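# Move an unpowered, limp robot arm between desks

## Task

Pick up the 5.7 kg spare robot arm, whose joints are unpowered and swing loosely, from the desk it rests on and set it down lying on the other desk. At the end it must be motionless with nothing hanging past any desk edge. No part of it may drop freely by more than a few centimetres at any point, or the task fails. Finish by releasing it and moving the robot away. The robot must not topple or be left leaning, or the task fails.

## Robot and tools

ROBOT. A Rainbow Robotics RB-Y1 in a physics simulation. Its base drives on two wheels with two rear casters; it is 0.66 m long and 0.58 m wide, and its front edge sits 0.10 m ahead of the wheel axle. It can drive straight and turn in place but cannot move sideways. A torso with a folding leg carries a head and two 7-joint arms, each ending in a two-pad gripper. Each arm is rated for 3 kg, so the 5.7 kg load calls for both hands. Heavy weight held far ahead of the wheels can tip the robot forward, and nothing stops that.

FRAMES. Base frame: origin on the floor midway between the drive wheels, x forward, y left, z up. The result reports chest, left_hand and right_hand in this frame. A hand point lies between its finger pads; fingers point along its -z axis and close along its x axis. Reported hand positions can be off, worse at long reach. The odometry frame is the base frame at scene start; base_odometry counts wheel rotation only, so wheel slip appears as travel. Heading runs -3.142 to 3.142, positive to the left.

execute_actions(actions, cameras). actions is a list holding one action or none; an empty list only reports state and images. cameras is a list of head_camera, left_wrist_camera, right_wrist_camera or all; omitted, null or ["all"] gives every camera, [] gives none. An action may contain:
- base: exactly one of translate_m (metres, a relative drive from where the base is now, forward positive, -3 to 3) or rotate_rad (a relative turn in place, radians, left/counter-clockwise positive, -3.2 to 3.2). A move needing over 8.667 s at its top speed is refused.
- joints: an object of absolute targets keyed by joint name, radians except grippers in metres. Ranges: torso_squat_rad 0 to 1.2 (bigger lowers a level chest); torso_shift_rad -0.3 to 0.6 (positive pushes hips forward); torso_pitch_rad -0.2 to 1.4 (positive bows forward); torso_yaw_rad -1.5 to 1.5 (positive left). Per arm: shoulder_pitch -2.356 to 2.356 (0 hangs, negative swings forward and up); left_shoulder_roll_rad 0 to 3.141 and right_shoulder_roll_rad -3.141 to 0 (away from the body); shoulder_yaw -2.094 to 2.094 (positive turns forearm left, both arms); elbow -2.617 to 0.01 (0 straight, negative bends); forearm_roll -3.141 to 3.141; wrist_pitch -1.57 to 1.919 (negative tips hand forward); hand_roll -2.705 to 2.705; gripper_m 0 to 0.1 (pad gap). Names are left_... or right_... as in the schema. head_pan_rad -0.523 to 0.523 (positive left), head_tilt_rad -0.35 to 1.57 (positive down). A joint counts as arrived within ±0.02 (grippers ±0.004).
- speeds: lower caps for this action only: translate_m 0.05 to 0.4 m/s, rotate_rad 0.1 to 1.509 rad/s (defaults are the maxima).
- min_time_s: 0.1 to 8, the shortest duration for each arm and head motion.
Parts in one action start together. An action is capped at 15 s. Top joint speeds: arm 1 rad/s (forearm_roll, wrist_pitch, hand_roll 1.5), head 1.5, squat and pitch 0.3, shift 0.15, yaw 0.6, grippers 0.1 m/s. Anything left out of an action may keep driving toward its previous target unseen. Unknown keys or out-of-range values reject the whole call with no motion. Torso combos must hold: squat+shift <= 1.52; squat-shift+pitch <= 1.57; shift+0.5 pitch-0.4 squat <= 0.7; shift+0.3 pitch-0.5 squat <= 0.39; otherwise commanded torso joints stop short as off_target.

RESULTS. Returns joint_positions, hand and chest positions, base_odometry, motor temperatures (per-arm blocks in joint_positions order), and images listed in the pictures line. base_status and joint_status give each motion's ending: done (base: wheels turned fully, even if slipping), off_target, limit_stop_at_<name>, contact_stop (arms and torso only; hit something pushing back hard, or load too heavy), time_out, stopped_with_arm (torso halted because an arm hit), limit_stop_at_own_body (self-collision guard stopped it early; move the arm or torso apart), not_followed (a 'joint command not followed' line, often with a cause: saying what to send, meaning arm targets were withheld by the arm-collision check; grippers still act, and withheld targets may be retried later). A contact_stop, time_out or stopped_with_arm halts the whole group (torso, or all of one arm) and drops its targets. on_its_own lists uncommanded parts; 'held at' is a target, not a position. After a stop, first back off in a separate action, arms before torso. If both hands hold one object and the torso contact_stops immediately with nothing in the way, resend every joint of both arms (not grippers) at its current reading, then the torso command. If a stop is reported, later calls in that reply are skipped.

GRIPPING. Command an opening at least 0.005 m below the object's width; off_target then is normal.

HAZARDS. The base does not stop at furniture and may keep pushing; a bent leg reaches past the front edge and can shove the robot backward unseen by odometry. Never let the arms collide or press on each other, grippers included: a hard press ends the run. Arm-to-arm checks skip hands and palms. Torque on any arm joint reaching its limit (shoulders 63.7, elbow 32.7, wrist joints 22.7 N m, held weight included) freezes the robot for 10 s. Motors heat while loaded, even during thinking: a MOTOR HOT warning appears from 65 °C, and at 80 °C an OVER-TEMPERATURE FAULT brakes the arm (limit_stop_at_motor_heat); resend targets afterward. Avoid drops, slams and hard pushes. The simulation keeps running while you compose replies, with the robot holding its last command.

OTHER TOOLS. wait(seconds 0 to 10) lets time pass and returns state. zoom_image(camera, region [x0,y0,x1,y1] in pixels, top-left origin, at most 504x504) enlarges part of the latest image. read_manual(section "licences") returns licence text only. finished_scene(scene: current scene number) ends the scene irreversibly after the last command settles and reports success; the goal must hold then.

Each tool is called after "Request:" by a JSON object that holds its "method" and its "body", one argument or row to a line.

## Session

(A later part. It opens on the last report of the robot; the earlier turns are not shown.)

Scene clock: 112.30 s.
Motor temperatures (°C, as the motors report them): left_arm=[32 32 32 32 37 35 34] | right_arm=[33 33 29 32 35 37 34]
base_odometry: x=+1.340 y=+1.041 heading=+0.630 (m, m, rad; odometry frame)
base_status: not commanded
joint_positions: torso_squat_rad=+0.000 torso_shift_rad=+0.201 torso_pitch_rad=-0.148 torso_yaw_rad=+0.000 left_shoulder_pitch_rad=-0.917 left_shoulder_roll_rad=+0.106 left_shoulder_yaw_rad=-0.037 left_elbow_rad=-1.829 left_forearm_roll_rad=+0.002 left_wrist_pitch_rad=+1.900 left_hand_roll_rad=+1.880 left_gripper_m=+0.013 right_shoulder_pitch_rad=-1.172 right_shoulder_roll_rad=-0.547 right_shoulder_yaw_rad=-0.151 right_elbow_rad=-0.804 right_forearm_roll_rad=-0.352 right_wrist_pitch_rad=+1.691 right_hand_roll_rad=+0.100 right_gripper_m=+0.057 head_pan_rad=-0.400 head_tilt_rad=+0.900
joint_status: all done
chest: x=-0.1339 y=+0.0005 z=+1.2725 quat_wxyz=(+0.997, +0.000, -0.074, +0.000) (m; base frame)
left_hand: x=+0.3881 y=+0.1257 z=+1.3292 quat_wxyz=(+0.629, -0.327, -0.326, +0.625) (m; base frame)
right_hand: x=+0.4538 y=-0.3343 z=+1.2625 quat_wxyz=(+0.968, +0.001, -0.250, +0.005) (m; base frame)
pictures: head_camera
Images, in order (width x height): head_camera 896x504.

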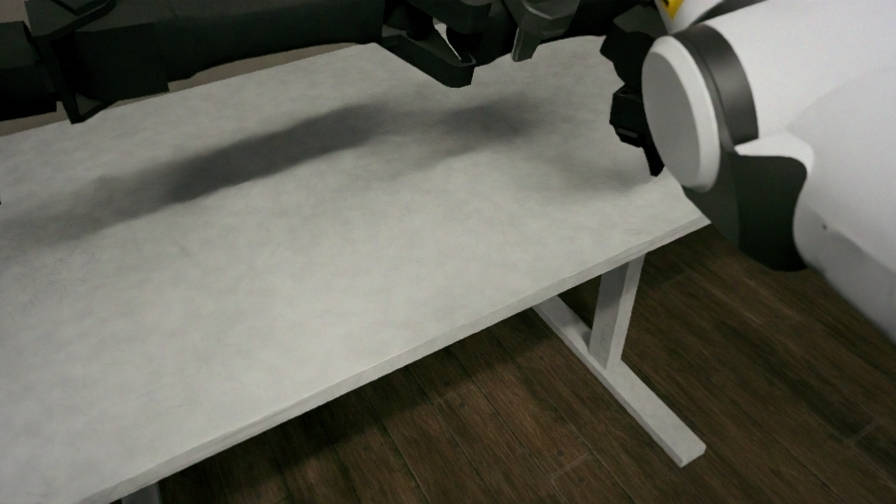

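Request:
{"method": "execute_actions", "body": {
  "actions": [
    {"base": {"translate_m": -0.5}, "joints": {"torso_shift_rad": 0.0}, "speeds": {"translate_m": 0.25}}
  ],
  "cameras": []
}}

Request:
{"method": "execute_actions", "body": {
  "actions": [
    {"base": {"rotate_rad": -2.828}, "joints": {"head_pan_rad": 0.0, "head_tilt_rad": 0.6}, "speeds": {"rotate_rad": 0.6}}
  ],
  "cameras": []
}}

Request:
{"method": "execute_actions", "body": {
  "actions": [
    {"base": {"translate_m": 2.04}, "speeds": {"translate_m": 0.3}}
  ],
  "cameras": []
}}

Request:
{"method": "execute_actions", "body": {
  "actions": [
    {"base": {"rotate_rad": -0.193}, "speeds": {"rotate_rad": 0.4}}
  ],
  "cameras": ["head_camera"]
}}

Scene clock: 126.70 s.
Motor temperatures (°C, as the motors report them): left_arm=[32 32 32 32 37 35 34] | right_arm=[34 34 29 32 35 38 34]
base_odometry: x=+0.936 y=+0.747 heading=+0.629 (m, m, rad; odometry frame)
base_status: done
joint_positions: torso_squat_rad=+0.000 torso_shift_rad=+0.001 torso_pitch_rad=-0.148 torso_yaw_rad=+0.000 left_shoulder_pitch_rad=-0.916 left_shoulder_roll_rad=+0.106 left_shoulder_yaw_rad=-0.037 left_elbow_rad=-1.829 left_forearm_roll_rad=+0.002 left_wrist_pitch_rad=+1.900 left_hand_roll_rad=+1.880 left_gripper_m=+0.013 right_shoulder_pitch_rad=-1.172 right_shoulder_roll_rad=-0.547 right_shoulder_yaw_rad=-0.151 right_elbow_rad=-0.804 right_forearm_roll_rad=-0.352 right_wrist_pitch_rad=+1.691 right_hand_roll_rad=+0.100 right_gripper_m=+0.057 head_pan_rad=-0.400 head_tilt_rad=+0.900
joint_status: all done
chest: x=-0.2731 y=+0.0005 z=+1.2865 quat_wxyz=(+0.997, +0.000, -0.074, +0.000) (m; base frame)
left_hand: x=+0.2489 y=+0.1257 z=+1.3432 quat_wxyz=(+0.630, -0.327, -0.326, +0.625) (m; base frame)
right_hand: x=+0.3146 y=-0.3344 z=+1.2767 quat_wxyz=(+0.968, +0.001, -0.250, +0.004) (m; base frame)
pictures: none
No camera images: the call's "cameras" was empty. Leave "cameras" out to get every camera's image.

Scene clock: 132.97 s.
Motor temperatures (°C, as the motors report them): left_arm=[32 32 32 32 38 35 34] | right_arm=[34 34 29 32 36 38 34]
base_odometry: x=+0.936 y=+0.747 heading=-2.199 (m, m, rad; odometry frame)
base_status: done
joint_positions: torso_squat_rad=+0.000 torso_shift_rad=+0.001 torso_pitch_rad=-0.148 torso_yaw_rad=+0.000 left_shoulder_pitch_rad=-0.916 left_shoulder_roll_rad=+0.106 left_shoulder_yaw_rad=-0.037 left_elbow_rad=-1.829 left_forearm_roll_rad=+0.002 left_wrist_pitch_rad=+1.900 left_hand_roll_rad=+1.880 left_gripper_m=+0.013 right_shoulder_pitch_rad=-1.172 right_shoulder_roll_rad=-0.547 right_shoulder_yaw_rad=-0.151 right_elbow_rad=-0.804 right_forearm_roll_rad=-0.352 right_wrist_pitch_rad=+1.691 right_hand_roll_rad=+0.100 right_gripper_m=+0.057 head_pan_rad=+0.000 head_tilt_rad=+0.600
joint_status: all done
chest: x=-0.2731 y=+0.0005 z=+1.2865 quat_wxyz=(+0.997, +0.000, -0.074, +0.000) (m; base frame)
left_hand: x=+0.2490 y=+0.1257 z=+1.3432 quat_wxyz=(+0.630, -0.327, -0.326, +0.625) (m; base frame)
right_hand: x=+0.3146 y=-0.3344 z=+1.2767 quat_wxyz=(+0.968, +0.001, -0.250, +0.004) (m; base frame)
pictures: none
No camera images: the call's "cameras" was empty. Leave "cameras" out to get every camera's image.

Scene clock: 140.80 s.
Motor temperatures (°C, as the motors report them): left_arm=[32 33 32 32 38 35 34] | right_arm=[34 34 29 33 36 38 34]
base_odometry: x=-0.263 y=-0.904 heading=-2.199 (m, m, rad; odometry frame)
base_status: done
joint_positions: torso_squat_rad=+0.000 torso_shift_rad=+0.001 torso_pitch_rad=-0.148 torso_yaw_rad=+0.000 left_shoulder_pitch_rad=-0.916 left_shoulder_roll_rad=+0.106 left_shoulder_yaw_rad=-0.037 left_elbow_rad=-1.829 left_forearm_roll_rad=+0.002 left_wrist_pitch_rad=+1.900 left_hand_roll_rad=+1.880 left_gripper_m=+0.013 right_shoulder_pitch_rad=-1.172 right_shoulder_roll_rad=-0.547 right_shoulder_yaw_rad=-0.151 right_elbow_rad=-0.804 right_forearm_roll_rad=-0.352 right_wrist_pitch_rad=+1.691 right_hand_roll_rad=+0.100 right_gripper_m=+0.057 head_pan_rad=+0.000 head_tilt_rad=+0.600
joint_status: not commanded
chest: x=-0.2730 y=+0.0005 z=+1.2866 quat_wxyz=(+0.997, +0.000, -0.074, +0.000) (m; base frame)
left_hand: x=+0.2491 y=+0.1257 z=+1.3431 quat_wxyz=(+0.630, -0.327, -0.326, +0.625) (m; base frame)
right_hand: x=+0.3148 y=-0.3344 z=+1.2766 quat_wxyz=(+0.968, +0.001, -0.250, +0.004) (m; base frame)
pictures: none
No camera images: the call's "cameras" was empty. Leave "cameras" out to get every camera's image.

Scene clock: 142.37 s.
Motor temperatures (°C, as the motors report them): left_arm=[32 33 32 32 38 35 34] | right_arm=[34 34 29 33 36 38 34]
base_odometry: x=-0.264 y=-0.904 heading=-2.392 (m, m, rad; odometry frame)
base_status: done
joint_positions: torso_squat_rad=+0.000 torso_shift_rad=+0.001 torso_pitch_rad=-0.148 torso_yaw_rad=+0.000 left_shoulder_pitch_rad=-0.916 left_shoulder_roll_rad=+0.106 left_shoulder_yaw_rad=-0.037 left_elbow_rad=-1.829 left_forearm_roll_rad=+0.002 left_wrist_pitch_rad=+1.900 left_hand_roll_rad=+1.880 left_gripper_m=+0.013 right_shoulder_pitch_rad=-1.172 right_shoulder_roll_rad=-0.547 right_shoulder_yaw_rad=-0.151 right_elbow_rad=-0.804 right_forearm_roll_rad=-0.352 right_wrist_pitch_rad=+1.691 right_hand_roll_rad=+0.100 right_gripper_m=+0.057 head_pan_rad=+0.000 head_tilt_rad=+0.600
joint_status: not commanded
chest: x=-0.2730 y=+0.0005 z=+1.2866 quat_wxyz=(+0.997, +0.000, -0.074, +0.000) (m; base frame)
left_hand: x=+0.2490 y=+0.1257 z=+1.3431 quat_wxyz=(+0.630, -0.327, -0.326, +0.625) (m; base frame)
right_hand: x=+0.3147 y=-0.3344 z=+1.2766 quat_wxyz=(+0.968, +0.001, -0.250, +0.004) (m; base frame)
pictures: head_camera
Images, in order (width x height): head_camera 896x504.

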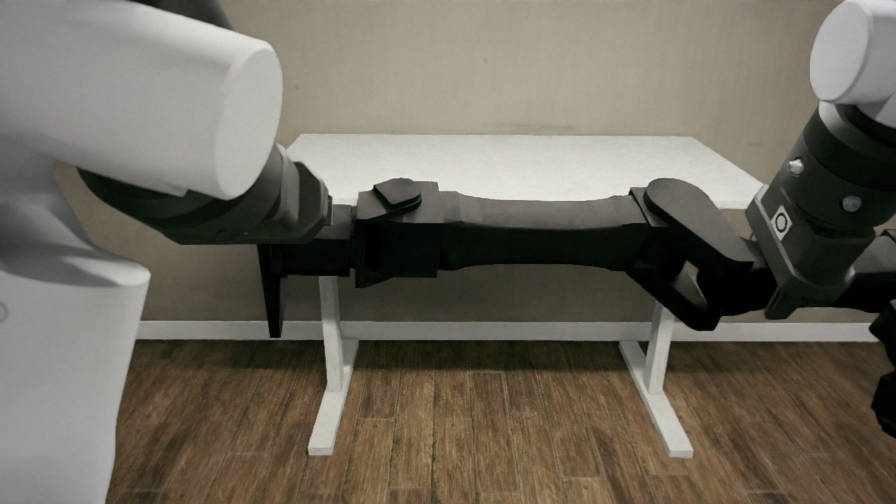

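Request:
{"method": "execute_actions", "body": {
  "actions": [
    {"base": {"translate_m": 1.18}, "joints": {"head_pan_rad": -0.4, "head_tilt_rad": 0.9}, "speeds": {"translate_m": 0.3}}
  ],
  "cameras": ["head_camera"]
}}

Request:
{"method": "execute_actions", "body": {
  "actions": [
    {"joints": {"torso_shift_rad": 0.0, "torso_pitch_rad": 0.0, "head_tilt_rad": 0.75}}
  ],
  "cameras": ["head_camera"]
}}

Scene clock: 157.53 s.
Motor temperatures (°C, as the motors report them): left_arm=[32 33 32 32 38 35 34] | right_arm=[35 35 29 33 36 39 34]
base_odometry: x=-1.127 y=-1.708 heading=-2.392 (m, m, rad; odometry frame)
base_status: done
joint_positions: torso_squat_rad=+0.000 torso_shift_rad=+0.001 torso_pitch_rad=-0.148 torso_yaw_rad=+0.000 left_shoulder_pitch_rad=-0.916 left_shoulder_roll_rad=+0.106 left_shoulder_yaw_rad=-0.037 left_elbow_rad=-1.829 left_forearm_roll_rad=+0.002 left_wrist_pitch_rad=+1.900 left_hand_roll_rad=+1.880 left_gripper_m=+0.013 right_shoulder_pitch_rad=-1.172 right_shoulder_roll_rad=-0.547 right_shoulder_yaw_rad=-0.151 right_elbow_rad=-0.804 right_forearm_roll_rad=-0.352 right_wrist_pitch_rad=+1.691 right_hand_roll_rad=+0.100 right_gripper_m=+0.057 head_pan_rad=-0.400 head_tilt_rad=+0.900
joint_status: all done
chest: x=-0.2730 y=+0.0005 z=+1.2866 quat_wxyz=(+0.997, +0.000, -0.074, +0.000) (m; base frame)
left_hand: x=+0.2491 y=+0.1257 z=+1.3431 quat_wxyz=(+0.630, -0.327, -0.326, +0.625) (m; base frame)
right_hand: x=+0.3147 y=-0.3344 z=+1.2766 quat_wxyz=(+0.968, +0.001, -0.250, +0.004) (m; base frame)
pictures: head_camera
Images, in order (width x height): head_camera 896x504.

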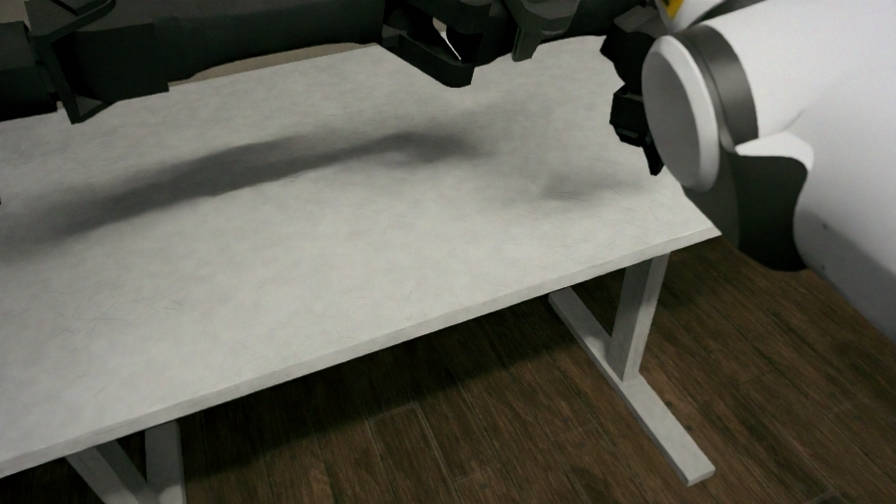

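Scene clock: 158.80 s.
Motor temperatures (°C, as the motors report them): left_arm=[32 33 32 32 38 35 34] | right_arm=[35 35 29 33 36 39 34]
base_odometry: x=-1.127 y=-1.708 heading=-2.392 (m, m, rad; odometry frame)
base_status: not commanded
joint_positions: torso_squat_rad=+0.000 torso_shift_rad=+0.001 torso_pitch_rad=+0.002 torso_yaw_rad=+0.000 left_shoulder_pitch_rad=-0.916 left_shoulder_roll_rad=+0.106 left_shoulder_yaw_rad=-0.037 left_elbow_rad=-1.829 left_forearm_roll_rad=+0.002 left_wrist_pitch_rad=+1.900 left_hand_roll_rad=+1.880 left_gripper_m=+0.013 right_shoulder_pitch_rad=-1.172 right_shoulder_roll_rad=-0.547 right_shoulder_yaw_rad=-0.151 right_elbow_rad=-0.804 right_forearm_roll_rad=-0.352 right_wrist_pitch_rad=+1.691 right_hand_roll_rad=+0.100 right_gripper_m=+0.057 head_pan_rad=-0.400 head_tilt_rad=+0.750
joint_status: all done
chest: x=-0.2266 y=+0.0005 z=+1.2899 quat_wxyz=(+1.000, +0.000, +0.001, +0.000) (m; base frame)
left_hand: x=+0.2980 y=+0.1257 z=+1.2677 quat_wxyz=(+0.652, -0.279, -0.277, +0.648) (m; base frame)
right_hand: x=+0.3530 y=-0.3344 z=+1.1922 quat_wxyz=(+0.984, +0.001, -0.177, +0.004) (m; base frame)
pictures: head_camera
Images, in order (width x height): head_camera 896x504.

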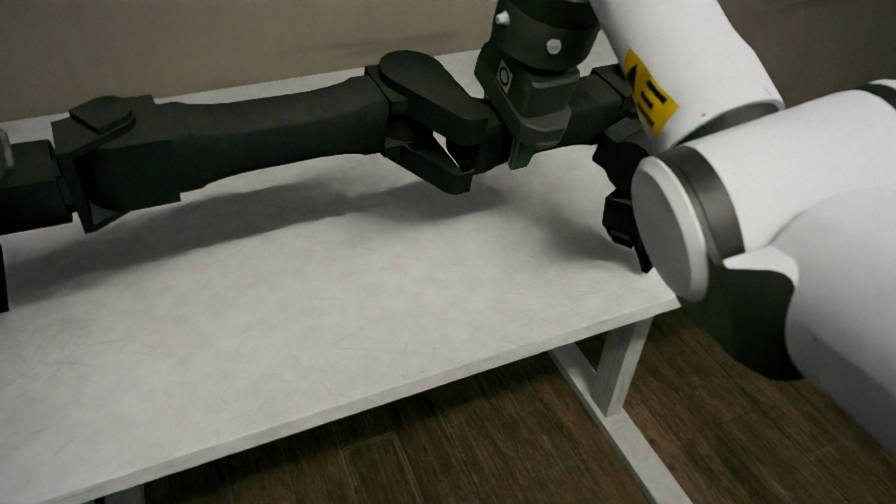

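Request:
{"method": "execute_actions", "body": {
  "actions": [
    {"joints": {"torso_shift_rad": 0.07, "torso_pitch_rad": 0.0}}
  ],
  "cameras": []
}}

Request:
{"method": "execute_actions", "body": {
  "actions": [
    {"joints": {"torso_shift_rad": 0.13, "torso_pitch_rad": 0.06}}
  ],
  "cameras": []
}}

Request:
{"method": "execute_actions", "body": {
  "actions": [
    {"joints": {"torso_shift_rad": 0.19, "torso_pitch_rad": 0.13}}
  ],
  "cameras": []
}}

Request:
{"method": "execute_actions", "body": {
  "actions": [
    {"joints": {"torso_shift_rad": 0.24, "torso_pitch_rad": 0.21, "head_tilt_rad": 0.55, "head_pan_rad": -0.2}}
  ],
  "cameras": ["head_camera"]
}}

Scene clock: 166.77 s.
Motor temperatures (°C, as the motors report them): left_arm=[32 33 32 32 38 35 34] | right_arm=[35 35 30 33 36 39 34]
base_odometry: x=-1.127 y=-1.708 heading=-2.392 (m, m, rad; odometry frame)
base_status: not commanded
joint_positions: torso_squat_rad=+0.000 torso_shift_rad=+0.071 torso_pitch_rad=+0.002 torso_yaw_rad=+0.000 left_shoulder_pitch_rad=-0.916 left_shoulder_roll_rad=+0.106 left_shoulder_yaw_rad=-0.037 left_elbow_rad=-1.829 left_forearm_roll_rad=+0.002 left_wrist_pitch_rad=+1.900 left_hand_roll_rad=+1.880 left_gripper_m=+0.013 right_shoulder_pitch_rad=-1.172 right_shoulder_roll_rad=-0.547 right_shoulder_yaw_rad=-0.151 right_elbow_rad=-0.804 right_forearm_roll_rad=-0.352 right_wrist_pitch_rad=+1.691 right_hand_roll_rad=+0.100 right_gripper_m=+0.057 head_pan_rad=-0.400 head_tilt_rad=+0.750
joint_status: all done
chest: x=-0.1776 y=+0.0005 z=+1.2882 quat_wxyz=(+1.000, +0.000, +0.001, +0.000) (m; base frame)
left_hand: x=+0.3470 y=+0.1257 z=+1.2659 quat_wxyz=(+0.652, -0.279, -0.277, +0.648) (m; base frame)
right_hand: x=+0.4021 y=-0.3344 z=+1.1904 quat_wxyz=(+0.984, +0.001, -0.177, +0.004) (m; base frame)
pictures: none
No camera images: the call's "cameras" was empty. Leave "cameras" out to get every camera's image.

Scene clock: 168.13 s.
Motor temperatures (°C, as the motors report them): left_arm=[32 33 32 32 38 35 34] | right_arm=[35 35 30 33 36 38 34]
base_odometry: x=-1.127 y=-1.708 heading=-2.392 (m, m, rad; odometry frame)
base_status: not commanded
joint_positions: torso_squat_rad=+0.000 torso_shift_rad=+0.131 torso_pitch_rad=+0.062 torso_yaw_rad=+0.000 left_shoulder_pitch_rad=-0.915 left_shoulder_roll_rad=+0.106 left_shoulder_yaw_rad=-0.037 left_elbow_rad=-1.828 left_forearm_roll_rad=+0.002 left_wrist_pitch_rad=+1.900 left_hand_roll_rad=+1.880 left_gripper_m=+0.012 right_shoulder_pitch_rad=-1.174 right_shoulder_roll_rad=-0.548 right_shoulder_yaw_rad=-0.151 right_elbow_rad=-0.805 right_forearm_roll_rad=-0.352 right_wrist_pitch_rad=+1.691 right_hand_roll_rad=+0.100 right_gripper_m=+0.058 head_pan_rad=-0.400 head_tilt_rad=+0.750
joint_status: all done
chest: x=-0.1174 y=+0.0007 z=+1.2833 quat_wxyz=(+1.000, +0.000, +0.031, +0.000) (m; base frame)
left_hand: x=+0.4049 y=+0.1263 z=+1.2293 quat_wxyz=(+0.660, -0.259, -0.258, +0.656) (m; base frame)
right_hand: x=+0.4562 y=-0.3342 z=+1.1530 quat_wxyz=(+0.989, +0.001, -0.149, +0.005) (m; base frame)
pictures: none
No camera images: the call's "cameras" was empty. Leave "cameras" out to get every camera's image.

Scene clock: 169.37 s.
Motor temperatures (°C, as the motors report them): left_arm=[32 33 32 32 38 35 34] | right_arm=[35 35 30 33 36 38 34]
base_odometry: x=-1.127 y=-1.708 heading=-2.392 (m, m, rad; odometry frame)
base_status: not commanded
joint_positions: torso_squat_rad=+0.000 torso_shift_rad=+0.191 torso_pitch_rad=+0.132 torso_yaw_rad=+0.000 left_shoulder_pitch_rad=-0.916 left_shoulder_roll_rad=+0.106 left_shoulder_yaw_rad=-0.037 left_elbow_rad=-1.829 left_forearm_roll_rad=+0.002 left_wrist_pitch_rad=+1.900 left_hand_roll_rad=+1.880 left_gripper_m=+0.012 right_shoulder_pitch_rad=-1.173 right_shoulder_roll_rad=-0.547 right_shoulder_yaw_rad=-0.151 right_elbow_rad=-0.805 right_forearm_roll_rad=-0.352 right_wrist_pitch_rad=+1.691 right_hand_roll_rad=+0.100 right_gripper_m=+0.058 head_pan_rad=-0.400 head_tilt_rad=+0.750
joint_status: all done
chest: x=-0.0543 y=+0.0006 z=+1.2745 quat_wxyz=(+0.998, +0.000, +0.066, +0.000) (m; base frame)
left_hand: x=+0.4630 y=+0.1262 z=+1.1840 quat_wxyz=(+0.669, -0.236, -0.234, +0.665) (m; base frame)
right_hand: x=+0.5086 y=-0.3342 z=+1.1037 quat_wxyz=(+0.993, +0.001, -0.114, +0.005) (m; base frame)
pictures: none
No camera images: the call's "cameras" was empty. Leave "cameras" out to get every camera's image.

Scene clock: 170.53 s.
Motor temperatures (°C, as the motors report them): left_arm=[32 33 32 32 38 35 34] | right_arm=[35 35 30 33 36 38 34]
base_odometry: x=-1.127 y=-1.708 heading=-2.392 (m, m, rad; odometry frame)
base_status: not commanded
joint_positions: torso_squat_rad=+0.000 torso_shift_rad=+0.241 torso_pitch_rad=+0.212 torso_yaw_rad=+0.000 left_shoulder_pitch_rad=-0.916 left_shoulder_roll_rad=+0.106 left_shoulder_yaw_rad=-0.037 left_elbow_rad=-1.828 left_forearm_roll_rad=+0.002 left_wrist_pitch_rad=+1.900 left_hand_roll_rad=+1.880 left_gripper_m=+0.012 right_shoulder_pitch_rad=-1.174 right_shoulder_roll_rad=-0.548 right_shoulder_yaw_rad=-0.151 right_elbow_rad=-0.805 right_forearm_roll_rad=-0.352 right_wrist_pitch_rad=+1.690 right_hand_roll_rad=+0.100 right_gripper_m=+0.058 head_pan_rad=-0.200 head_tilt_rad=+0.550
joint_status: all done
chest: x=+0.0042 y=+0.0007 z=+1.2628 quat_wxyz=(+0.994, +0.000, +0.106, +0.000) (m; base frame)
left_hand: x=+0.5127 y=+0.1262 z=+1.1313 quat_wxyz=(+0.678, -0.209, -0.207, +0.674) (m; base frame)
right_hand: x=+0.5519 y=-0.3342 z=+1.0481 quat_wxyz=(+0.997, +0.001, -0.075, +0.005) (m; base frame)
pictures: head_camera
Images, in order (width x height): head_camera 896x504.

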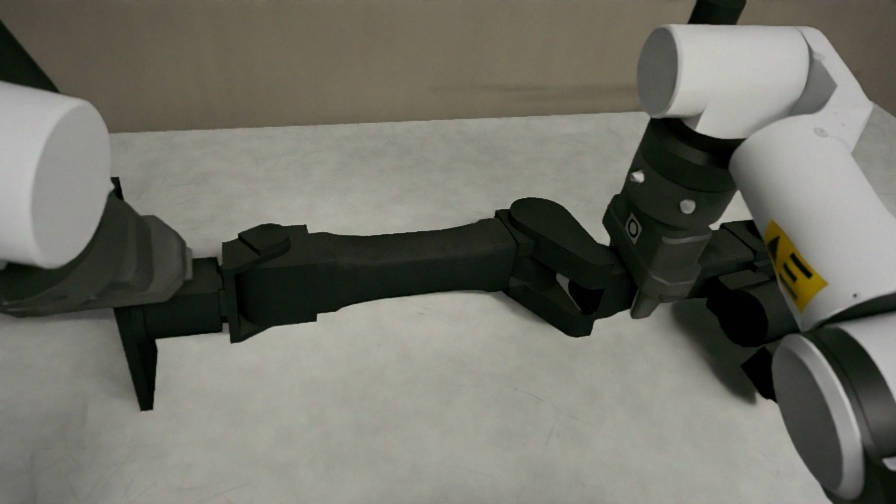

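Lower the last couple of centimetres.

Request:
{"method": "execute_actions", "body": {
  "actions": [
    {"joints": {"torso_pitch_rad": 0.26}}
  ],
  "cameras": ["head_camera"]
}}

Scene clock: 174.60 s.
Motor temperatures (°C, as the motors report them): left_arm=[32 33 32 32 38 35 34] | right_arm=[35 35 30 33 36 38 34]
base_odometry: x=-1.127 y=-1.708 heading=-2.392 (m, m, rad; odometry frame)
base_status: not commanded
joint_positions: torso_squat_rad=+0.001 torso_shift_rad=+0.239 torso_pitch_rad=+0.257 torso_yaw_rad=+0.000 left_shoulder_pitch_rad=-0.923 left_shoulder_roll_rad=+0.107 left_shoulder_yaw_rad=-0.037 left_elbow_rad=-1.834 left_forearm_roll_rad=+0.001 left_wrist_pitch_rad=+1.899 left_hand_roll_rad=+1.880 left_gripper_m=+0.013 right_shoulder_pitch_rad=-1.177 right_shoulder_roll_rad=-0.550 right_shoulder_yaw_rad=-0.152 right_elbow_rad=-0.807 right_forearm_roll_rad=-0.352 right_wrist_pitch_rad=+1.690 right_hand_roll_rad=+0.100 right_gripper_m=+0.057 head_pan_rad=-0.200 head_tilt_rad=+0.550
joint_status: all done
chest: x=+0.0163 y=+0.0007 z=+1.2599 quat_wxyz=(+0.992, +0.000, +0.128, +0.000) (m; base frame)
left_hand: x=+0.5201 y=+0.1252 z=+1.1109 quat_wxyz=(+0.681, -0.199, -0.196, +0.677) (m; base frame)
right_hand: x=+0.5553 y=-0.3346 z=+1.0232 quat_wxyz=(+0.998, +0.001, -0.055, +0.005) (m; base frame)
pictures: head_camera
Images, in order (width x height): head_camera 896x504.

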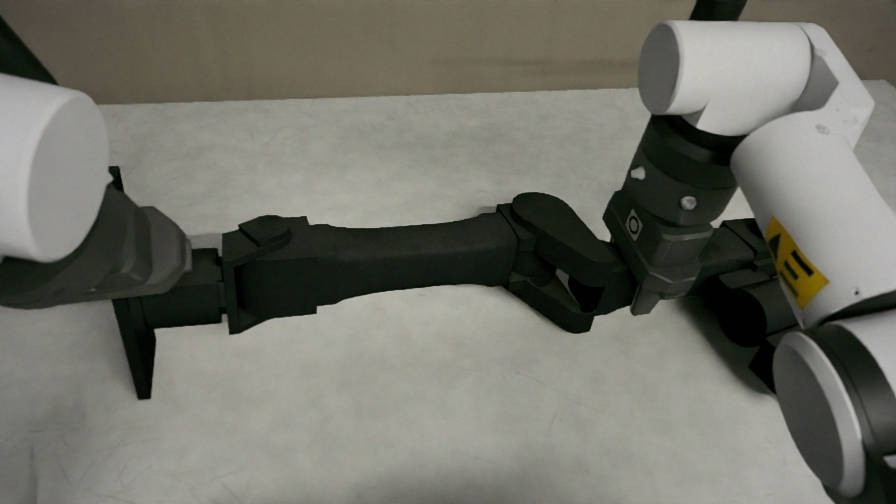

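It is resting on the desk (arms unloaded). Release and retreat.

Request:
{"method": "execute_actions", "body": {
  "actions": [
    {"joints": {"left_gripper_m": 0.06, "right_gripper_m": 0.1}}
  ],
  "cameras": []
}}

Request:
{"method": "execute_actions", "body": {
  "actions": [
    {"joints": {"torso_pitch_rad": 0.05}}
  ],
  "cameras": []
}}

Request:
{"method": "execute_actions", "body": {
  "actions": [
    {"base": {"translate_m": -0.7}, "joints": {"torso_shift_rad": 0.0, "head_pan_rad": -0.1, "head_tilt_rad": 0.5}}
  ],
  "cameras": []
}}

Request:
{"method": "execute_actions", "body": {
  "actions": [
    {"joints": {"torso_pitch_rad": 0.0, "left_shoulder_pitch_rad": 0.0, "left_shoulder_roll_rad": 0.05, "left_shoulder_yaw_rad": 0.0, "left_elbow_rad": -0.15, "left_wrist_pitch_rad": 0.0, "left_hand_roll_rad": 0.0, "right_shoulder_pitch_rad": 0.0, "right_shoulder_roll_rad": -0.05, "right_shoulder_yaw_rad": 0.0, "right_elbow_rad": -0.15, "right_forearm_roll_rad": 0.0, "right_wrist_pitch_rad": 0.0, "right_hand_roll_rad": 0.0}}
  ],
  "cameras": ["head_camera"]
}}

Scene clock: 185.90 s.
Motor temperatures (°C, as the motors report them): left_arm=[32 33 32 32 38 35 34] | right_arm=[34 35 29 33 36 38 34]
base_odometry: x=-1.127 y=-1.708 heading=-2.392 (m, m, rad; odometry frame)
base_status: not commanded
joint_positions: torso_squat_rad=+0.000 torso_shift_rad=+0.240 torso_pitch_rad=+0.260 torso_yaw_rad=+0.000 left_shoulder_pitch_rad=-0.918 left_shoulder_roll_rad=+0.109 left_shoulder_yaw_rad=-0.035 left_elbow_rad=-1.830 left_forearm_roll_rad=+0.000 left_wrist_pitch_rad=+1.900 left_hand_roll_rad=+1.880 left_gripper_m=+0.060 right_shoulder_pitch_rad=-1.176 right_shoulder_roll_rad=-0.553 right_shoulder_yaw_rad=-0.152 right_elbow_rad=-0.807 right_forearm_roll_rad=-0.350 right_wrist_pitch_rad=+1.690 right_hand_roll_rad=+0.100 right_gripper_m=+0.100 head_pan_rad=-0.200 head_tilt_rad=+0.550
joint_status: all done
chest: x=+0.0177 y=+0.0010 z=+1.2595 quat_wxyz=(+0.992, -0.001, +0.129, +0.000) (m; base frame)
left_hand: x=+0.5203 y=+0.1282 z=+1.1059 quat_wxyz=(+0.681, -0.194, -0.194, +0.679) (m; base frame)
right_hand: x=+0.5559 y=-0.3372 z=+1.0223 quat_wxyz=(+0.999, -0.001, -0.054, +0.003) (m; base frame)
pictures: none
No camera images: the call's "cameras" was empty. Leave "cameras" out to get every camera's image.

Scene clock: 187.37 s.
Motor temperatures (°C, as the motors report them): left_arm=[32 33 32 32 38 35 34] | right_arm=[34 35 29 33 36 38 34]
base_odometry: x=-1.127 y=-1.708 heading=-2.392 (m, m, rad; odometry frame)
base_status: not commanded
joint_positions: torso_squat_rad=+0.000 torso_shift_rad=+0.240 torso_pitch_rad=+0.050 torso_yaw_rad=+0.000 left_shoulder_pitch_rad=-0.917 left_shoulder_roll_rad=+0.110 left_shoulder_yaw_rad=-0.035 left_elbow_rad=-1.830 left_forearm_roll_rad=+0.000 left_wrist_pitch_rad=+1.900 left_hand_roll_rad=+1.880 left_gripper_m=+0.060 right_shoulder_pitch_rad=-1.176 right_shoulder_roll_rad=-0.554 right_shoulder_yaw_rad=-0.152 right_elbow_rad=-0.807 right_forearm_roll_rad=-0.350 right_wrist_pitch_rad=+1.690 right_hand_roll_rad=+0.100 right_gripper_m=+0.100 head_pan_rad=-0.200 head_tilt_rad=+0.550
joint_status: all done
chest: x=-0.0462 y=+0.0010 z=+1.2695 quat_wxyz=(+1.000, -0.001, +0.025, +0.000) (m; base frame)
left_hand: x=+0.4774 y=+0.1283 z=+1.2237 quat_wxyz=(+0.657, -0.264, -0.264, +0.655) (m; base frame)
right_hand: x=+0.5296 y=-0.3372 z=+1.1494 quat_wxyz=(+0.987, -0.002, -0.159, +0.003) (m; base frame)
pictures: none
No camera images: the call's "cameras" was empty. Leave "cameras" out to get every camera's image.

Scene clock: 190.50 s.
Motor temperatures (°C, as the motors report them): left_arm=[32 33 32 32 38 35 34] | right_arm=[34 35 29 32 36 38 34]
base_odometry: x=-0.615 y=-1.231 heading=-2.391 (m, m, rad; odometry frame)
base_status: done
joint_positions: torso_squat_rad=+0.000 torso_shift_rad=+0.000 torso_pitch_rad=+0.050 torso_yaw_rad=+0.000 left_shoulder_pitch_rad=-0.917 left_shoulder_roll_rad=+0.110 left_shoulder_yaw_rad=-0.035 left_elbow_rad=-1.830 left_forearm_roll_rad=+0.000 left_wrist_pitch_rad=+1.900 left_hand_roll_rad=+1.880 left_gripper_m=+0.060 right_shoulder_pitch_rad=-1.176 right_shoulder_roll_rad=-0.554 right_shoulder_yaw_rad=-0.152 right_elbow_rad=-0.807 right_forearm_roll_rad=-0.350 right_wrist_pitch_rad=+1.690 right_hand_roll_rad=+0.100 right_gripper_m=+0.100 head_pan_rad=-0.100 head_tilt_rad=+0.500
joint_status: all done
chest: x=-0.2126 y=+0.0010 z=+1.2895 quat_wxyz=(+1.000, -0.001, +0.025, +0.000) (m; base frame)
left_hand: x=+0.3110 y=+0.1284 z=+1.2437 quat_wxyz=(+0.657, -0.264, -0.264, +0.655) (m; base frame)
right_hand: x=+0.3632 y=-0.3373 z=+1.1694 quat_wxyz=(+0.987, -0.002, -0.159, +0.003) (m; base frame)
pictures: none
No camera images: the call's "cameras" was empty. Leave "cameras" out to get every camera's image.

Scene clock: 193.00 s.
Motor temperatures (°C, as the motors report them): left_arm=[32 33 32 32 38 35 34] | right_arm=[34 35 29 32 36 38 34]
base_odometry: x=-0.615 y=-1.231 heading=-2.391 (m, m, rad; odometry frame)
base_status: not commanded
joint_positions: torso_squat_rad=+0.000 torso_shift_rad=+0.000 torso_pitch_rad=+0.000 torso_yaw_rad=+0.000 left_shoulder_pitch_rad=+0.000 left_shoulder_roll_rad=+0.050 left_shoulder_yaw_rad=+0.000 left_elbow_rad=-0.150 left_forearm_roll_rad=+0.000 left_wrist_pitch_rad=+0.000 left_hand_roll_rad=+0.000 left_gripper_m=+0.060 right_shoulder_pitch_rad=+0.000 right_shoulder_roll_rad=-0.050 right_shoulder_yaw_rad=+0.000 right_elbow_rad=-0.150 right_forearm_roll_rad=+0.000 right_wrist_pitch_rad=+0.000 right_hand_roll_rad=+0.000 right_gripper_m=+0.100 head_pan_rad=-0.100 head_tilt_rad=+0.500
joint_status: all done
chest: x=-0.2280 y=+0.0009 z=+1.2899 quat_wxyz=(+1.000, -0.001, +0.000, +0.000) (m; base frame)
left_hand: x=-0.1552 y=+0.2585 z=+0.6089 quat_wxyz=(+0.997, +0.025, -0.075, -0.002) (m; base frame)
right_hand: x=-0.1554 y=-0.2579 z=+0.6094 quat_wxyz=(+0.997, -0.025, -0.075, +0.002) (m; base frame)
pictures: head_camera
Images, in order (width x height): head_camera 896x504.

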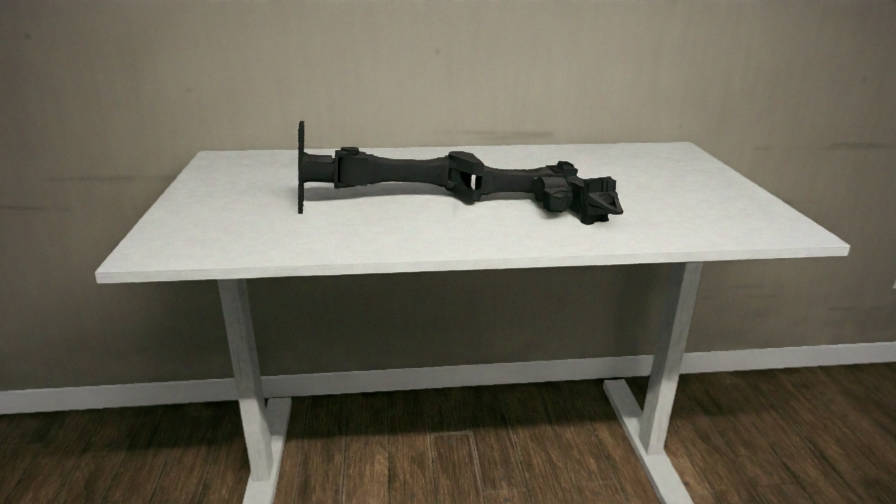

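Request:
{"method": "finished_scene", "body": {
  "scene": 2
}}

The scene is finished: the task was done.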